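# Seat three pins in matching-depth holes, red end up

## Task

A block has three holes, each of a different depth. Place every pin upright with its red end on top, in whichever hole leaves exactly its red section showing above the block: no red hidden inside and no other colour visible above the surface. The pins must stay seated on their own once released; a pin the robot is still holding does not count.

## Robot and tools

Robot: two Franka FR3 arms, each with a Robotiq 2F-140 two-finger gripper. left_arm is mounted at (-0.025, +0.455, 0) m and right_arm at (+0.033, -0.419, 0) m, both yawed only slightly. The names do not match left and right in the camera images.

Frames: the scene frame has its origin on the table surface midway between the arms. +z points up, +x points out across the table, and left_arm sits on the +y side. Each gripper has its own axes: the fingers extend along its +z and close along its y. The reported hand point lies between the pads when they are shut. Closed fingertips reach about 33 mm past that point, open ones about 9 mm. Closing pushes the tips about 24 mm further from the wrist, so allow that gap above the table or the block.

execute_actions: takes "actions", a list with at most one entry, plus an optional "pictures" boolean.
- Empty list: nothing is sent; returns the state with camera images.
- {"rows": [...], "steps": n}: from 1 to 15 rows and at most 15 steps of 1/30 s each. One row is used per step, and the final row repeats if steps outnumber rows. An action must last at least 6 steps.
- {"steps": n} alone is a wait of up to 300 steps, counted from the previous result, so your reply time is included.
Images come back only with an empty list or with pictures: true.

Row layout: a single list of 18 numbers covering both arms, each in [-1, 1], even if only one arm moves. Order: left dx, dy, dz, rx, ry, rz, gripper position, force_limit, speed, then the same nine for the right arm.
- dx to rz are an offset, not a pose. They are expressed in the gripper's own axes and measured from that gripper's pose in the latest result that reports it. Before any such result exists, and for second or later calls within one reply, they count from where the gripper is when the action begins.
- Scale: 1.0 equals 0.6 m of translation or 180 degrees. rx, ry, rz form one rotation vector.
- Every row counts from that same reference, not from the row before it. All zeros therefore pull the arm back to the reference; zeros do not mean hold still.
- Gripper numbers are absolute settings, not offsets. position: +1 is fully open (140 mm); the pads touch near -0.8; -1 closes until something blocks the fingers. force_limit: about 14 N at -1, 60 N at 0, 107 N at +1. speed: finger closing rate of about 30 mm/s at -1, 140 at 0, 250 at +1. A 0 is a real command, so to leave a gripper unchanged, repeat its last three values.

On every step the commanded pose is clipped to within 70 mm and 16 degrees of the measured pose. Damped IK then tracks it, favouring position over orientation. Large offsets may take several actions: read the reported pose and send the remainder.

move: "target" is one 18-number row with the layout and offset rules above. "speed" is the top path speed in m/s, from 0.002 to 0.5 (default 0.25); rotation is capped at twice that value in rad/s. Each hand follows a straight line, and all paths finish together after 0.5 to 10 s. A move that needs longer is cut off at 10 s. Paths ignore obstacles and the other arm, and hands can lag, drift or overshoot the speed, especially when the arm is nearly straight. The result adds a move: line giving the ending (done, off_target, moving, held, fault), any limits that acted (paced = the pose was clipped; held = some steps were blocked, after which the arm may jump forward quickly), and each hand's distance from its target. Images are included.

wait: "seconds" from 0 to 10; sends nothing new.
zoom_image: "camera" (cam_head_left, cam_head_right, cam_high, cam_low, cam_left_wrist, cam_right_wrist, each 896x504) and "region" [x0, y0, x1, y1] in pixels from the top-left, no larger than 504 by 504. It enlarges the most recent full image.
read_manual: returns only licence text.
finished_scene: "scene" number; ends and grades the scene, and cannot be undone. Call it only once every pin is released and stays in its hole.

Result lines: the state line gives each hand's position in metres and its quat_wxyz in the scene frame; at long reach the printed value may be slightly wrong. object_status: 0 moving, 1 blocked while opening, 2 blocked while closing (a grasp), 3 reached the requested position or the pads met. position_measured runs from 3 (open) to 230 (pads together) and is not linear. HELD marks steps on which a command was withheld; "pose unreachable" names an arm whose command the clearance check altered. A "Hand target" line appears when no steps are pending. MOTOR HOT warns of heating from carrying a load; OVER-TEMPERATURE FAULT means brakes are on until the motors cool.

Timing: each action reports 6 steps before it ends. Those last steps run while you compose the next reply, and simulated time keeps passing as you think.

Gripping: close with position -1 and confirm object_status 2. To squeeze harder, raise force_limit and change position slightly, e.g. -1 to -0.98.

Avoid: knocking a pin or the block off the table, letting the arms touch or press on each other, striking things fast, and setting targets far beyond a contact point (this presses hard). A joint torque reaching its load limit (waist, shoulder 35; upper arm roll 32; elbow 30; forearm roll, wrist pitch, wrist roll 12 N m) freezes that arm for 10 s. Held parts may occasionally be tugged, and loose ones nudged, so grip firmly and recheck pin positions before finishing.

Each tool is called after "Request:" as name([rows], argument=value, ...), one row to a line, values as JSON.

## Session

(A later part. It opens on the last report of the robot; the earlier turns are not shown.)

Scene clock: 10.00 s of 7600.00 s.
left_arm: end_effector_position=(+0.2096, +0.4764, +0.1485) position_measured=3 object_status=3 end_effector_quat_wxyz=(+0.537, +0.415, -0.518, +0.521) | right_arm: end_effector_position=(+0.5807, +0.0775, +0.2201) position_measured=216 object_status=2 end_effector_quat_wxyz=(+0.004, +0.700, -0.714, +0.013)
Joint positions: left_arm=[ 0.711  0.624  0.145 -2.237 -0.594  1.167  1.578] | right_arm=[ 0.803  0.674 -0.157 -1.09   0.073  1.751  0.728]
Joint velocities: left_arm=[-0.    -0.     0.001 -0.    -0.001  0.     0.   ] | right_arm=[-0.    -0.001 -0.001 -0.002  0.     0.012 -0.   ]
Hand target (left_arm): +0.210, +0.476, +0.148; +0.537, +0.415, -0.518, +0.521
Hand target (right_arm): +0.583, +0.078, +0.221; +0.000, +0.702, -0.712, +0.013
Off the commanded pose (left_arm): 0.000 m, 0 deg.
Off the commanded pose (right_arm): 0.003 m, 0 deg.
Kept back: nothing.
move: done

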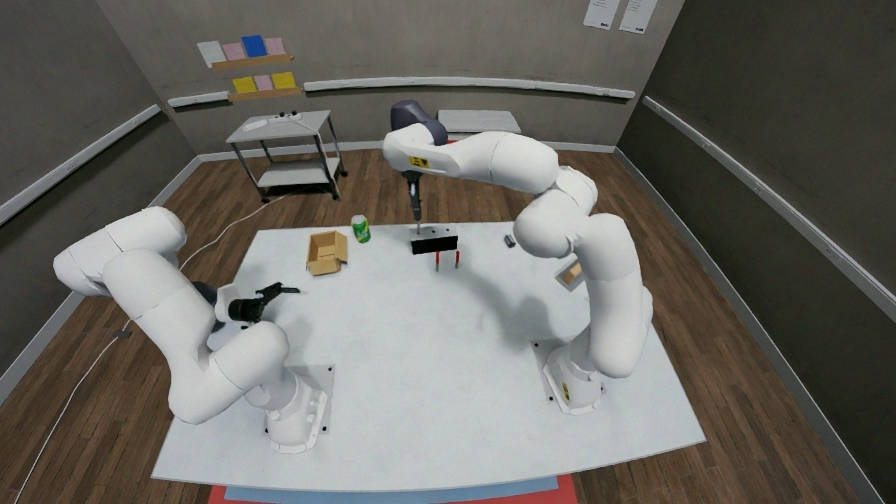

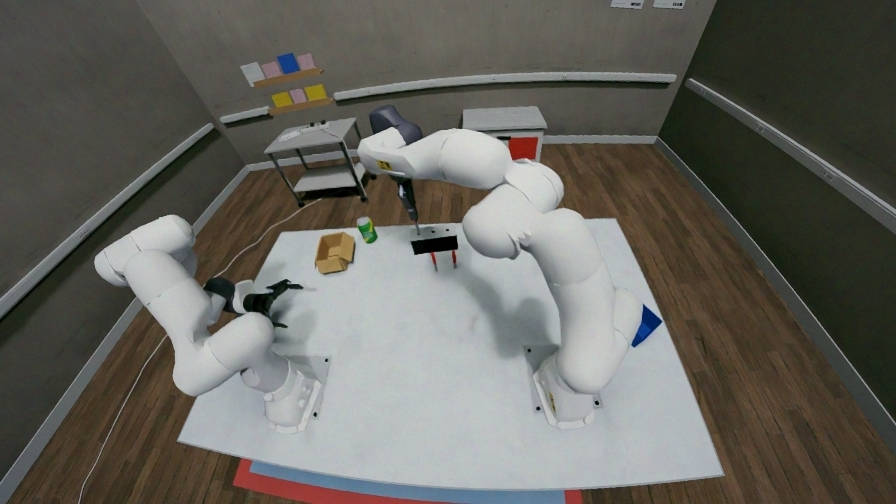

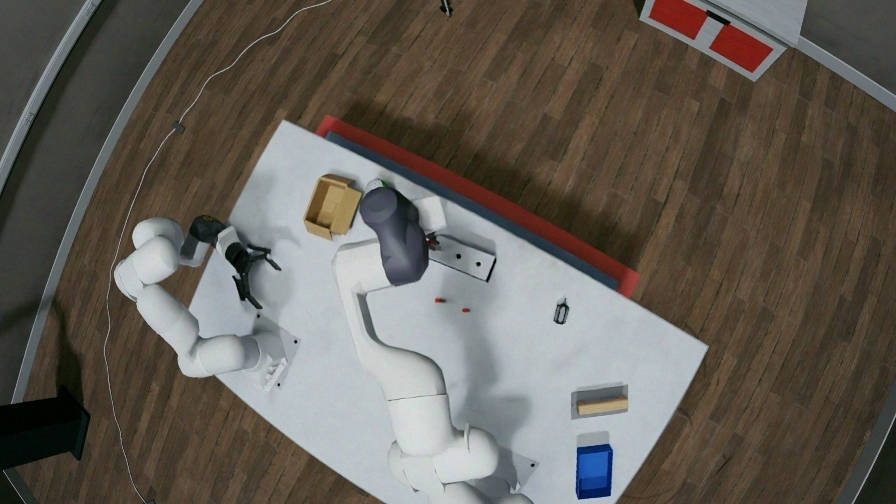

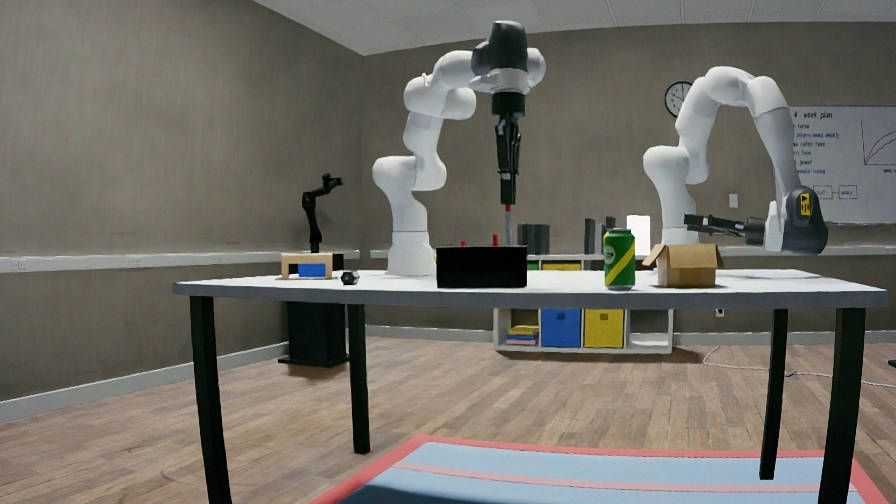

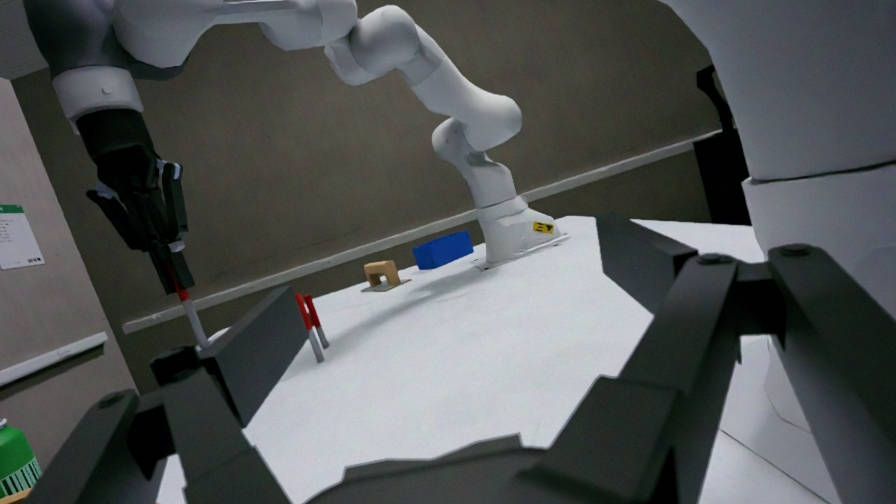

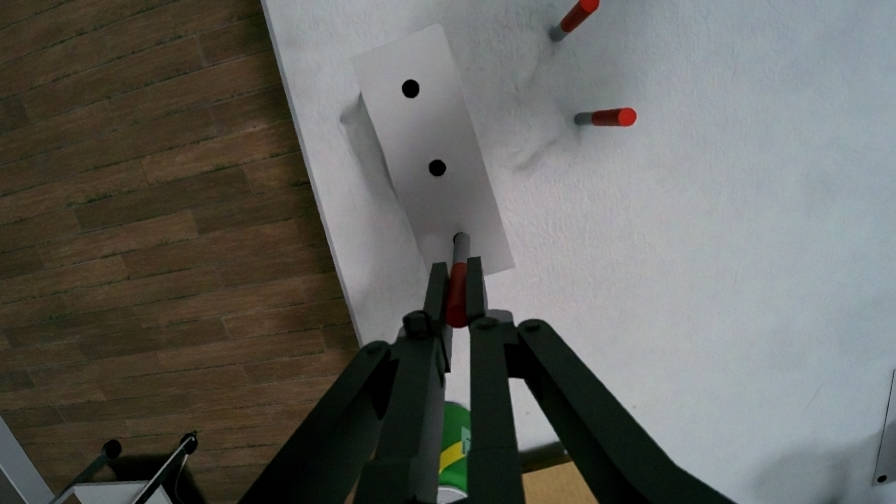

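Request:
execute_actions([
  {"rows":[[0,0,0,0,0,0,1,0,0,-0.004,-0.005,0.002,0.002,-0.002,0,-1,0,-0.5]],"steps":8},
])

Request:
move(target=[0,0,0,0,0,0,1,0,0,-0.002,-0.003,0.015,0.001,-0.001,0,-1,0,-0.5], speed=0.015)

Request:
zoom_image(camera="cam_right_wrist", region=[410,180,510,280])

Scene clock: 10.30 s of 7600.00 s.
left_arm: end_effector_position=(+0.2096, +0.4764, +0.1485) position_measured=3 object_status=3 end_effector_quat_wxyz=(+0.537, +0.415, -0.518, +0.521) | right_arm: end_effector_position=(+0.5814, +0.0781, +0.2197) position_measured=216 object_status=2 end_effector_quat_wxyz=(+0.003, +0.700, -0.714, +0.013)
Joint positions: left_arm=[ 0.711  0.624  0.145 -2.237 -0.594  1.167  1.578] | right_arm=[ 0.803  0.675 -0.157 -1.089  0.073  1.753  0.728]
Joint velocities: left_arm=[-0.001 -0.    -0.001  0.     0.     0.001 -0.   ] | right_arm=[ 0.001  0.024 -0.     0.003  0.001  0.021  0.001]
Steps of this call (steps 1 to 7: nothing new was sent; steps 8 to 9: the first 2 steps of this action). Readings (end_effector_position | what the end effector reports):
8: left_arm (+0.2096, +0.4764, +0.1485) | right_arm (+0.5813, +0.0780, +0.2201) | left_arm position_measured=3 object_status=3 | right_arm position_measured=216 object_status=2
9: the state above

Scene clock: 11.47 s of 7600.00 s.
left_arm: end_effector_position=(+0.2096, +0.4764, +0.1485) position_measured=3 object_status=3 end_effector_quat_wxyz=(+0.537, +0.415, -0.518, +0.521) | right_arm: end_effector_position=(+0.5822, +0.0789, +0.2086) position_measured=216 object_status=2 end_effector_quat_wxyz=(+0.003, +0.700, -0.714, +0.013)
Joint positions: left_arm=[ 0.711  0.624  0.145 -2.237 -0.594  1.167  1.578] | right_arm=[ 0.804  0.681 -0.155 -1.107  0.073  1.777  0.728]
Joint velocities: left_arm=[ 0.    -0.001  0.001 -0.001 -0.001  0.001 -0.002] | right_arm=[-0.     0.     0.001 -0.002  0.     0.003 -0.002]
Hand target (left_arm): +0.210, +0.476, +0.148; +0.537, +0.415, -0.518, +0.521
Hand target (right_arm): +0.584, +0.079, +0.208; +0.001, +0.700, -0.714, +0.013
Off your previous action's commanded pose (left_arm): 0.000 m, 0 deg at its last step (step 6 of this call).
Off your previous action's commanded pose (right_arm): 0.003 m, 1 deg at its last step (step 6 of this call).
Off the commanded pose (left_arm): 0.000 m, 0 deg.
Off the commanded pose (right_arm): 0.002 m, 0 deg.
Kept back: nothing.
move: done

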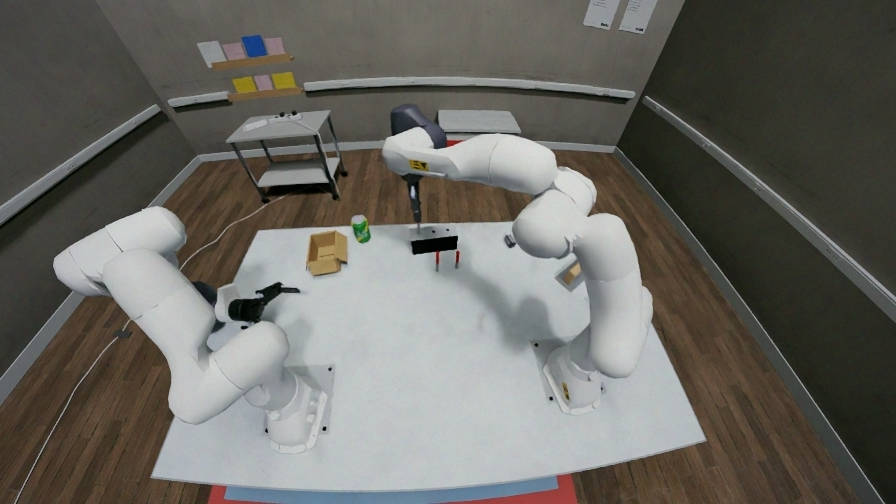

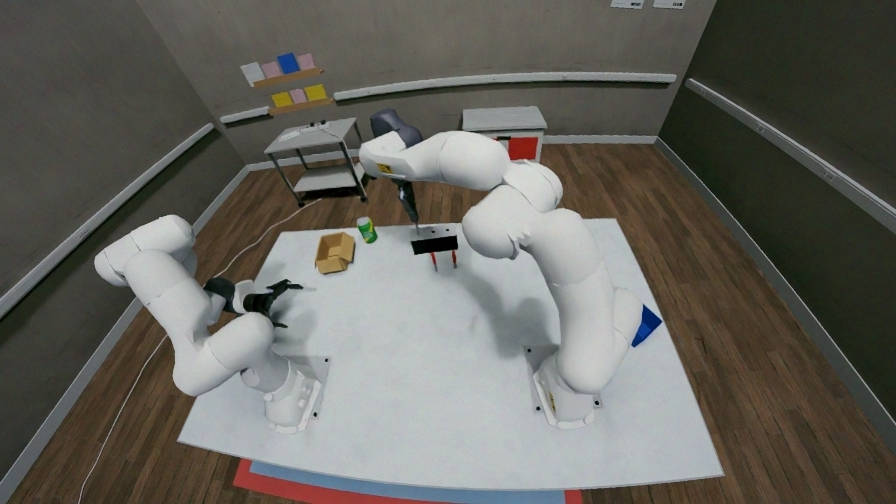

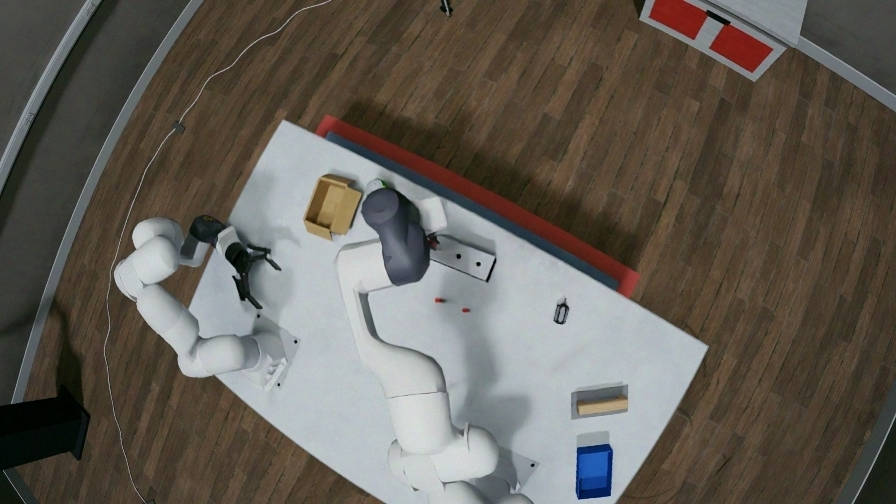

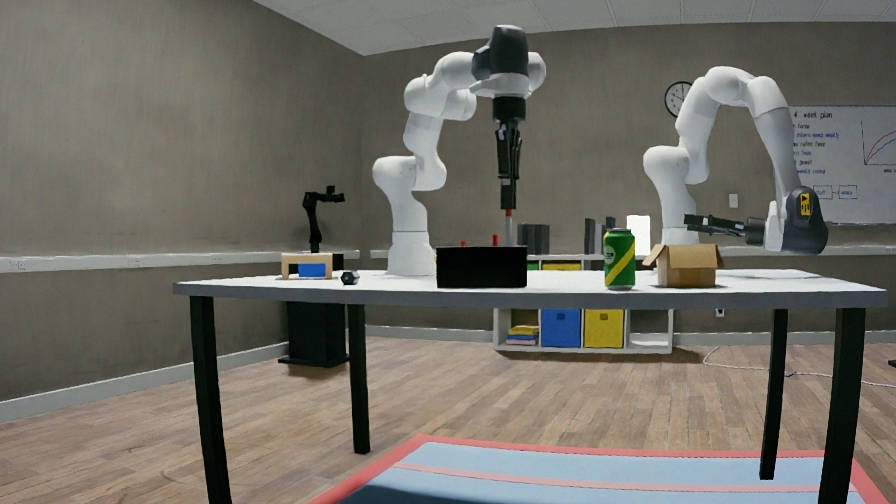

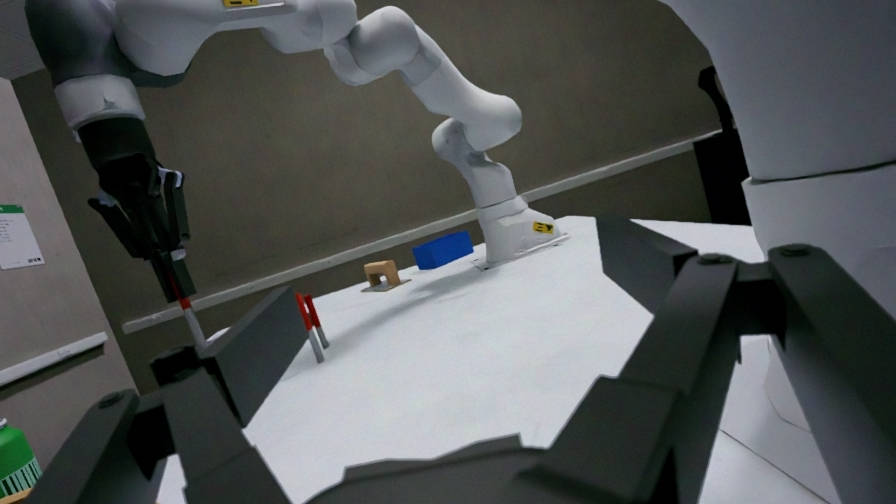

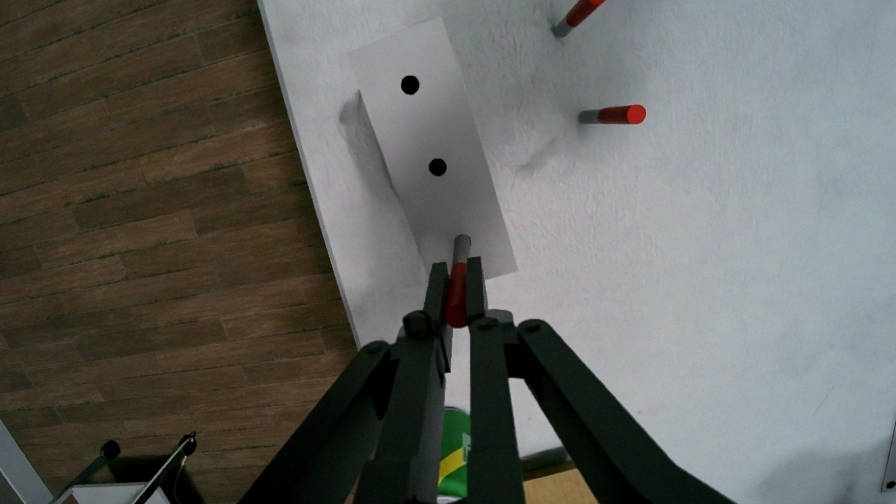

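Region (410, 180, 510, 280) of cam_right_wrist's 896x504 image, scaled by 5.040, with more detail than that image has.

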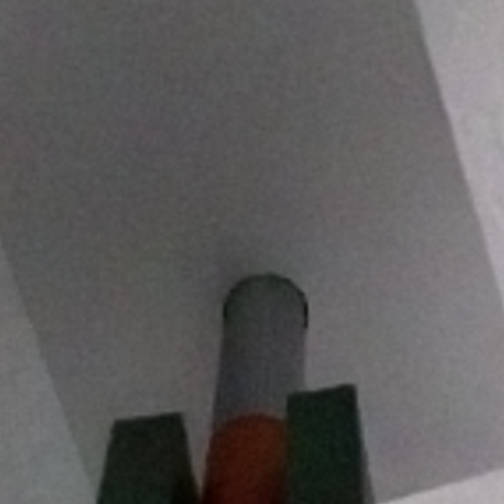

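In. Bottoms expected near .174/.159/.144.

Request:
move(target=[0,0,0,0,0,0,1,0,0,-0.003,-0.002,0.067,0.001,-0.002,0,-1,0,-0.5], speed=0.045)

Scene clock: 12.83 s of 7600.00 s.
left_arm: end_effector_position=(+0.2096, +0.4764, +0.1485) position_measured=3 object_status=3 end_effector_quat_wxyz=(+0.537, +0.415, -0.518, +0.521) | right_arm: end_effector_position=(+0.5825, +0.0792, +0.1749) position_measured=216 object_status=2 end_effector_quat_wxyz=(+0.000, +0.700, -0.714, +0.012)
Joint positions: left_arm=[ 0.711  0.624  0.145 -2.237 -0.594  1.167  1.578] | right_arm=[ 0.805  0.681 -0.15  -1.193  0.074  1.869  0.728]
Joint velocities: left_arm=[-0.     0.    -0.    -0.001  0.001 -0.001 -0.001] | right_arm=[-0.001 -0.002  0.001 -0.007 -0.001  0.006 -0.001]
Hand target (left_arm): +0.210, +0.476, +0.148; +0.537, +0.415, -0.518, +0.521
Hand target (right_arm): +0.584, +0.080, +0.168; -0.000, +0.700, -0.714, +0.012
Off the commanded pose (left_arm): 0.000 m, 0 deg.
Off the commanded pose (right_arm): 0.007 m, 0 deg.
Kept back: nothing.
move: off_target (right_arm)

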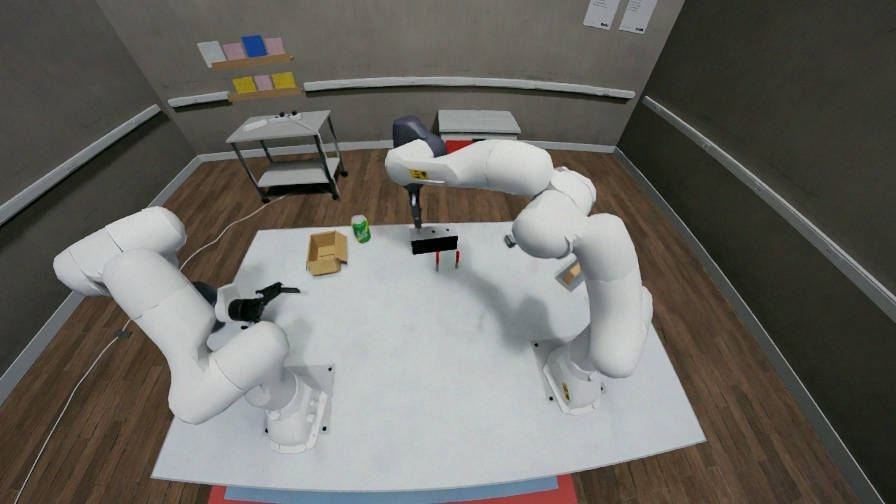

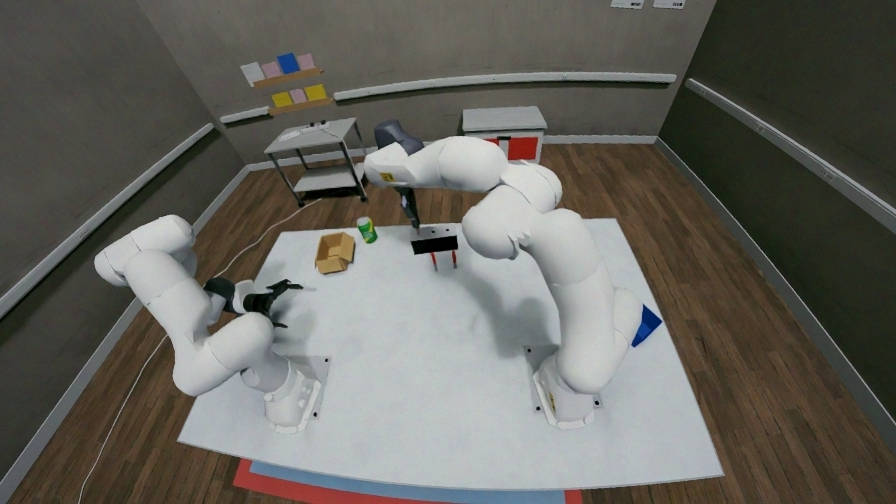

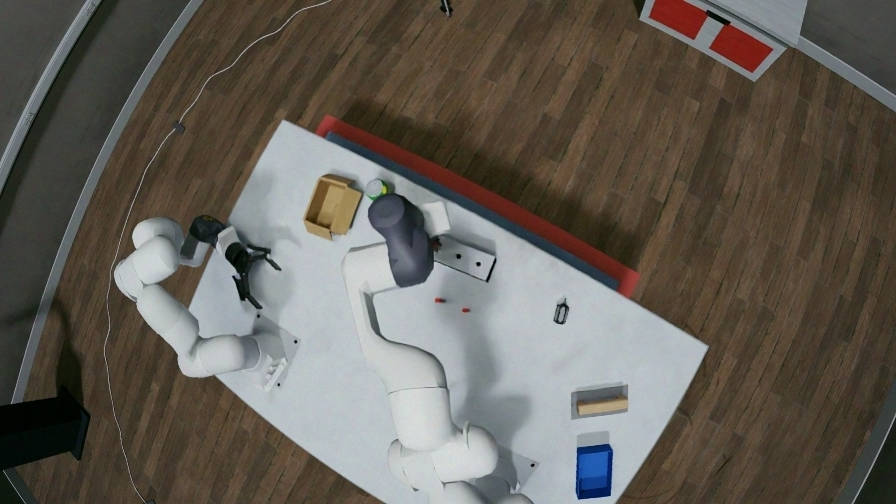

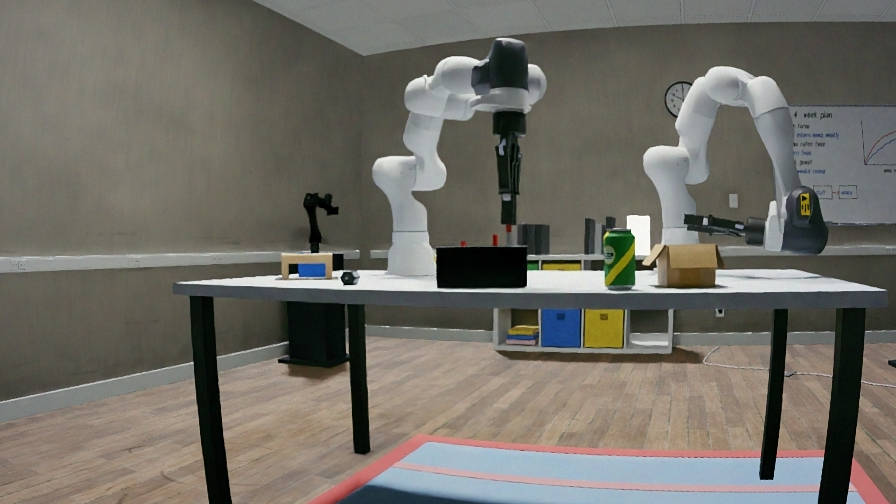

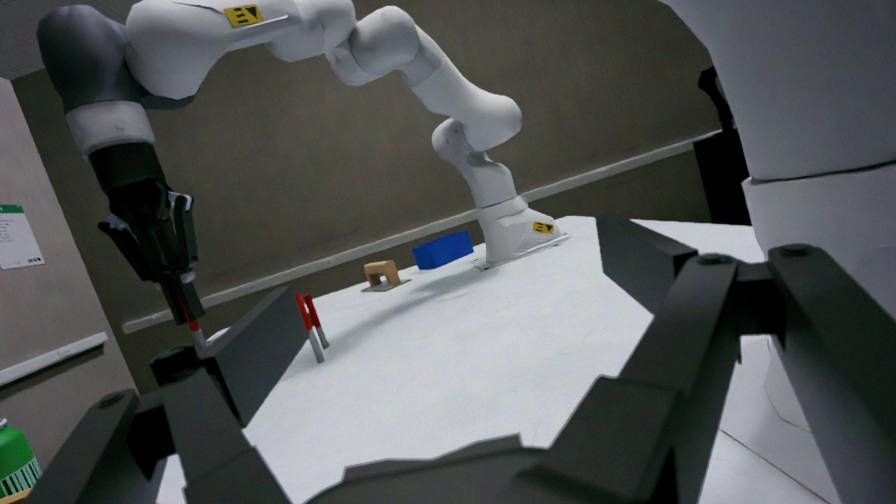

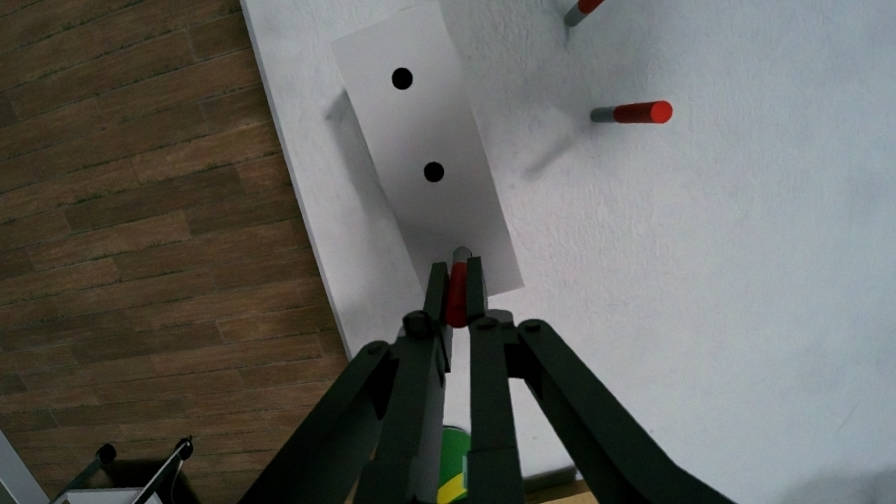

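Shallow hole. Next: middle.

Request:
move(target=[0,0,0,0,0,0,1,0,0,0.004,0.002,-0.082,-0.001,0.002,0,-1,0,-0.5], speed=0.07)

Request:
move(target=[0,0,0,0,0,0,1,0,0,0.099,-0.021,0.003,0,0,0,-1,0,-0.5], speed=0.1)

Request:
zoom_image(camera="cam_right_wrist", region=[410,180,510,280])

Scene clock: 14.30 s of 7600.00 s.
left_arm: end_effector_position=(+0.2096, +0.4764, +0.1485) position_measured=3 object_status=3 end_effector_quat_wxyz=(+0.537, +0.415, -0.518, +0.521) | right_arm: end_effector_position=(+0.5808, +0.0795, +0.2230) position_measured=216 object_status=2 end_effector_quat_wxyz=(+0.002, +0.701, -0.713, +0.012)
Joint positions: left_arm=[ 0.711  0.624  0.145 -2.237 -0.594  1.167  1.578] | right_arm=[ 0.803  0.675 -0.155 -1.081  0.073  1.747  0.728]
Joint velocities: left_arm=[-0.     0.    -0.    -0.    -0.001 -0.     0.001] | right_arm=[ 0.    -0.001 -0.001  0.001  0.    -0.013  0.001]
Hand target (left_arm): +0.210, +0.476, +0.148; +0.537, +0.415, -0.518, +0.521
Hand target (right_arm): +0.581, +0.078, +0.224; +0.003, +0.700, -0.714, +0.013
Off the commanded pose (left_arm): 0.000 m, 0 deg.
Off the commanded pose (right_arm): 0.002 m, 0 deg.
Kept back: nothing.
move: done

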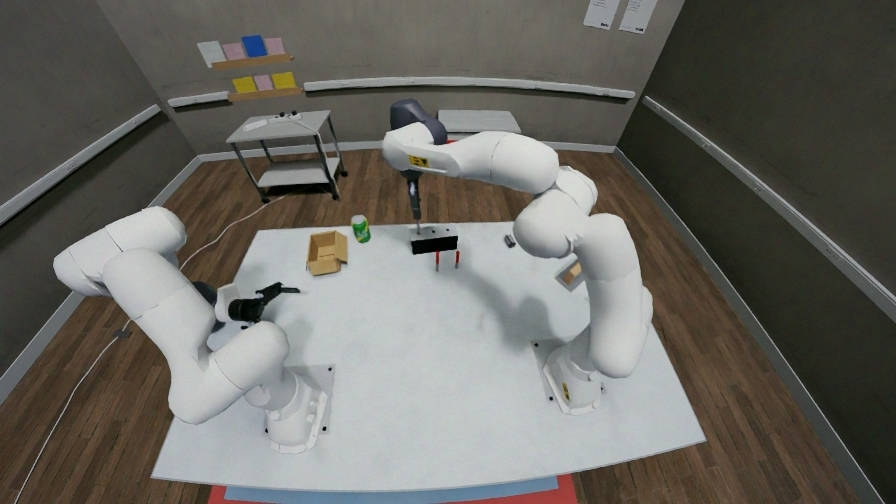

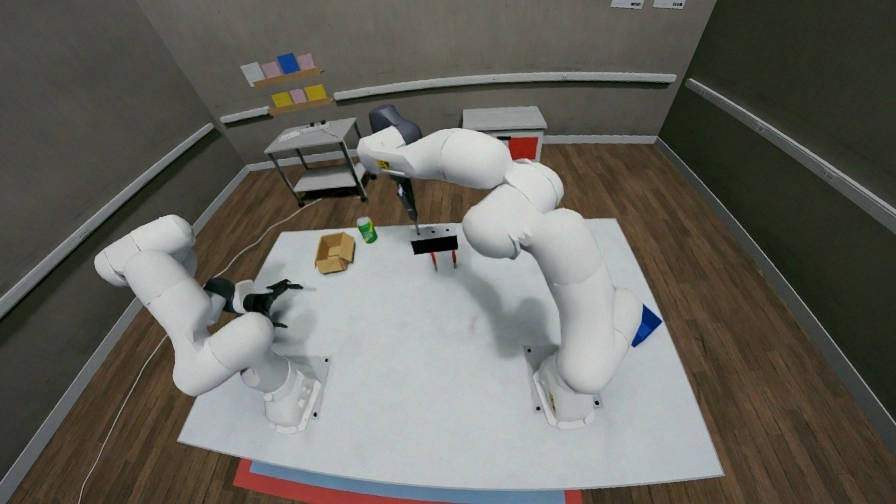

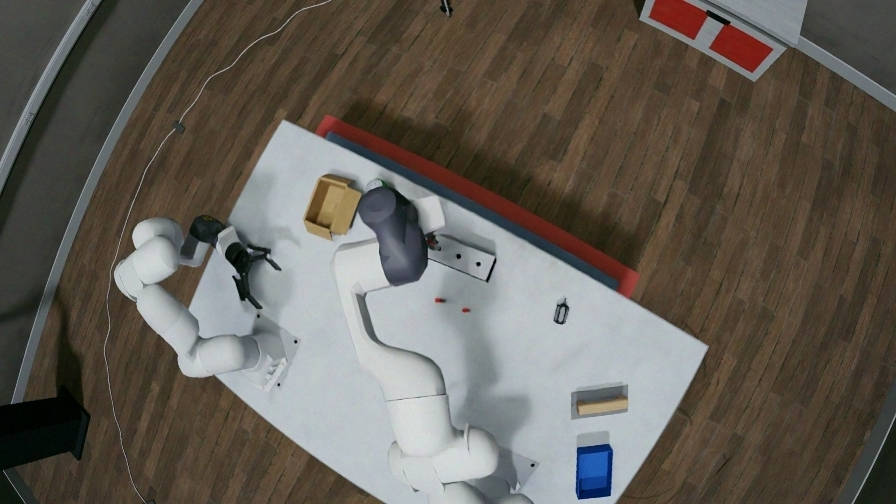

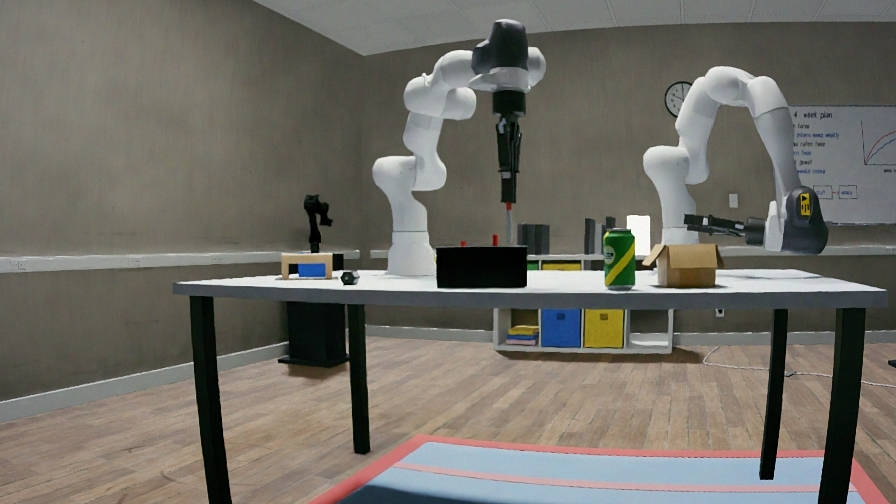

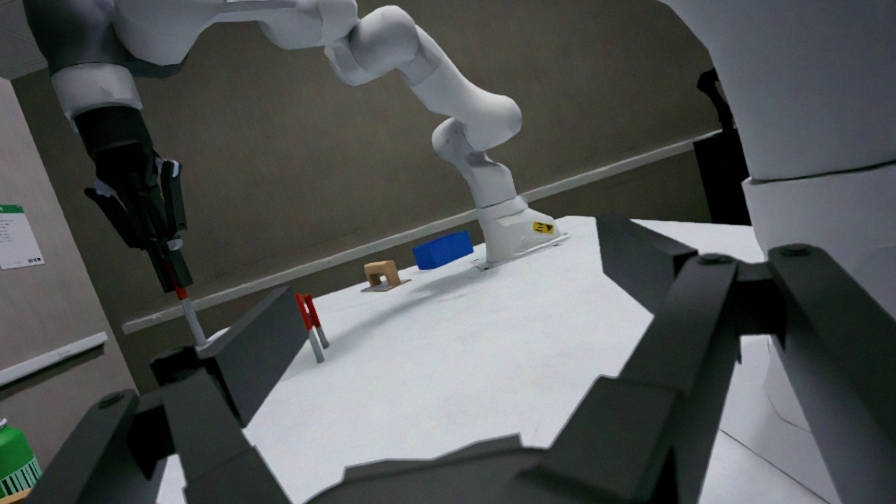

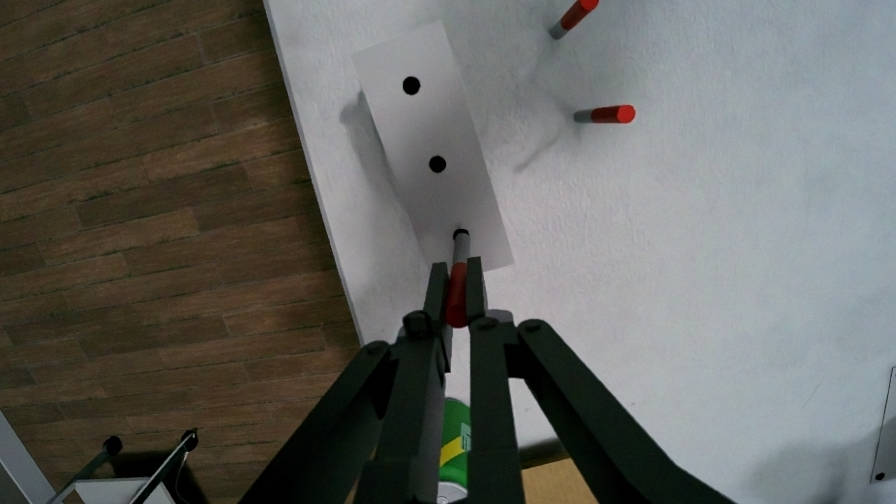

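Scene clock: 15.33 s of 7600.00 s.
left_arm: end_effector_position=(+0.2096, +0.4764, +0.1485) position_measured=3 object_status=3 end_effector_quat_wxyz=(+0.537, +0.415, -0.518, +0.521) | right_arm: end_effector_position=(+0.5910, +0.0191, +0.2212) position_measured=216 object_status=2 end_effector_quat_wxyz=(+0.007, +0.695, -0.718, +0.011)
Joint positions: left_arm=[ 0.711  0.624  0.145 -2.237 -0.594  1.167  1.578] | right_arm=[ 0.755  0.542 -0.167 -1.3    0.064  1.825  0.669]
Joint velocities: left_arm=[-0.001  0.001  0.001  0.002 -0.001 -0.     0.   ] | right_arm=[-0.    -0.     0.001 -0.008 -0.     0.018 -0.026]
Hand target (left_arm): +0.210, +0.476, +0.148; +0.537, +0.415, -0.518, +0.521
Hand target (right_arm): +0.593, +0.020, +0.223; +0.002, +0.701, -0.713, +0.013
Off the commanded pose (left_arm): 0.000 m, 0 deg.
Off the commanded pose (right_arm): 0.002 m, 1 deg.
Kept back: nothing.
move: done

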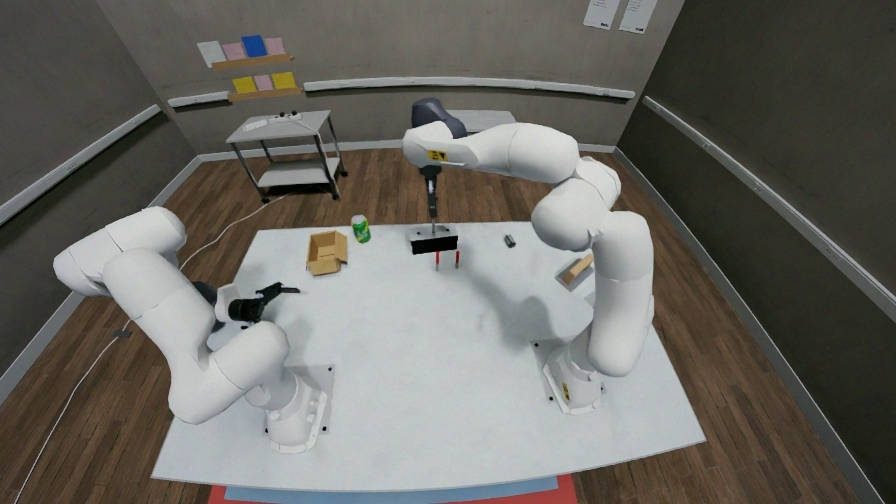

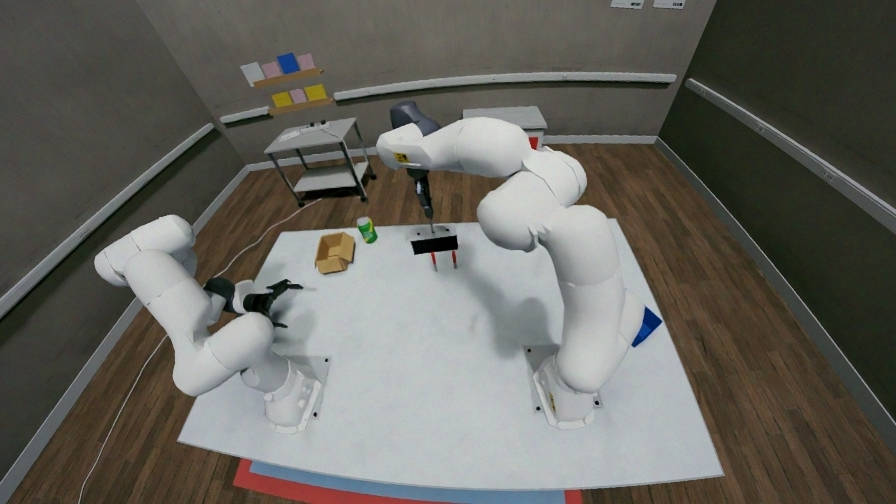

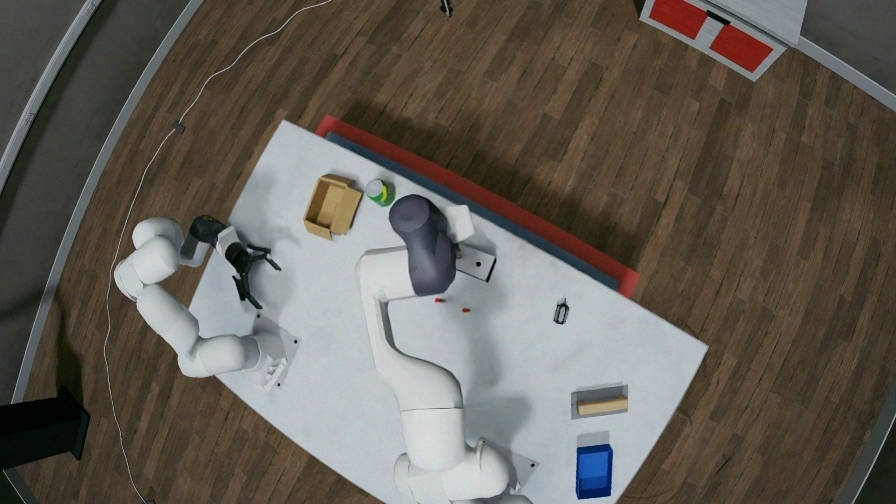

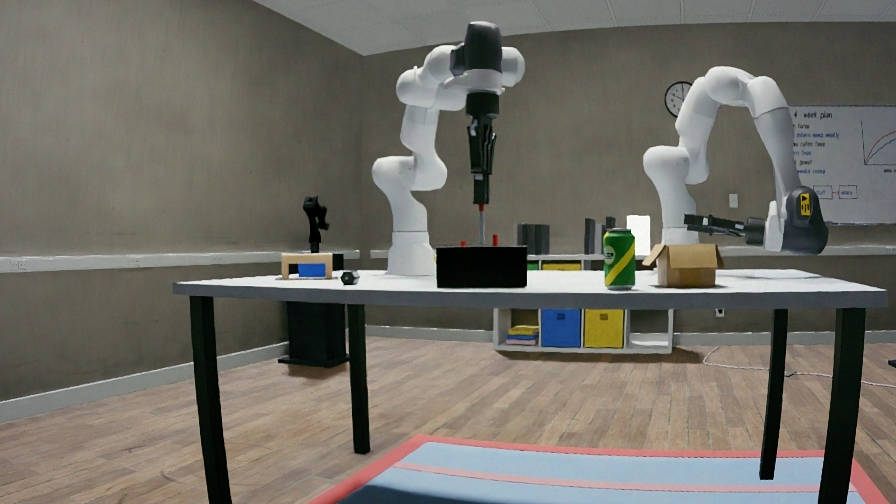

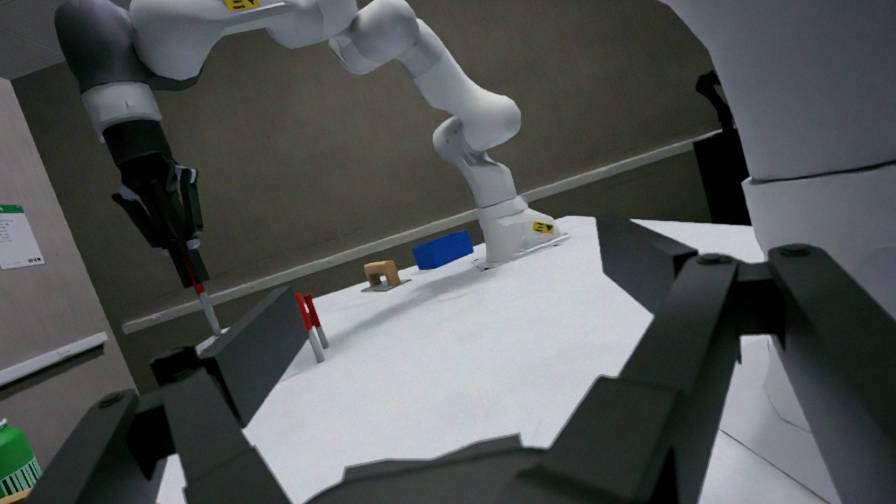

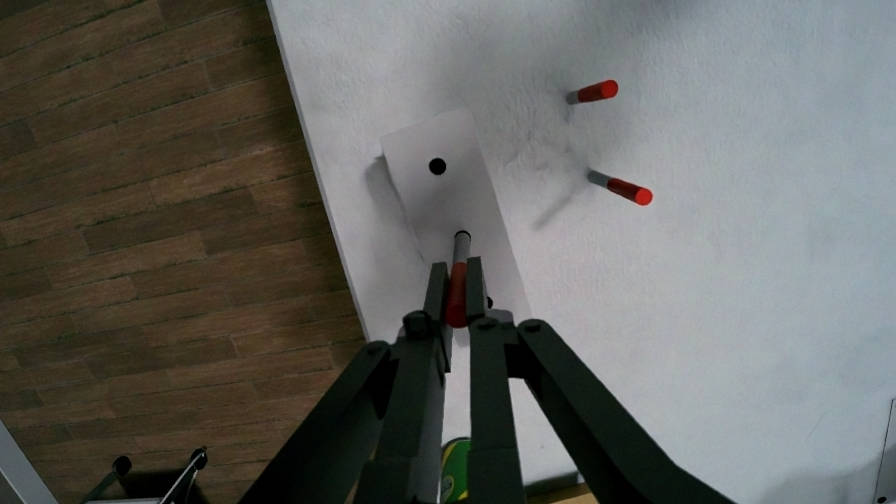

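Region (410, 180, 510, 280) of cam_right_wrist's 896x504 image, scaled by 5.040, with more detail than that image has.

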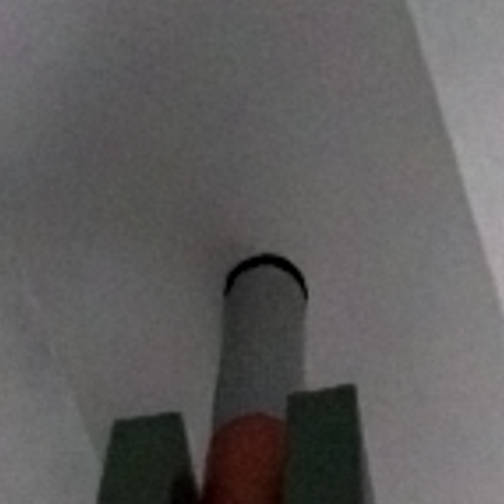

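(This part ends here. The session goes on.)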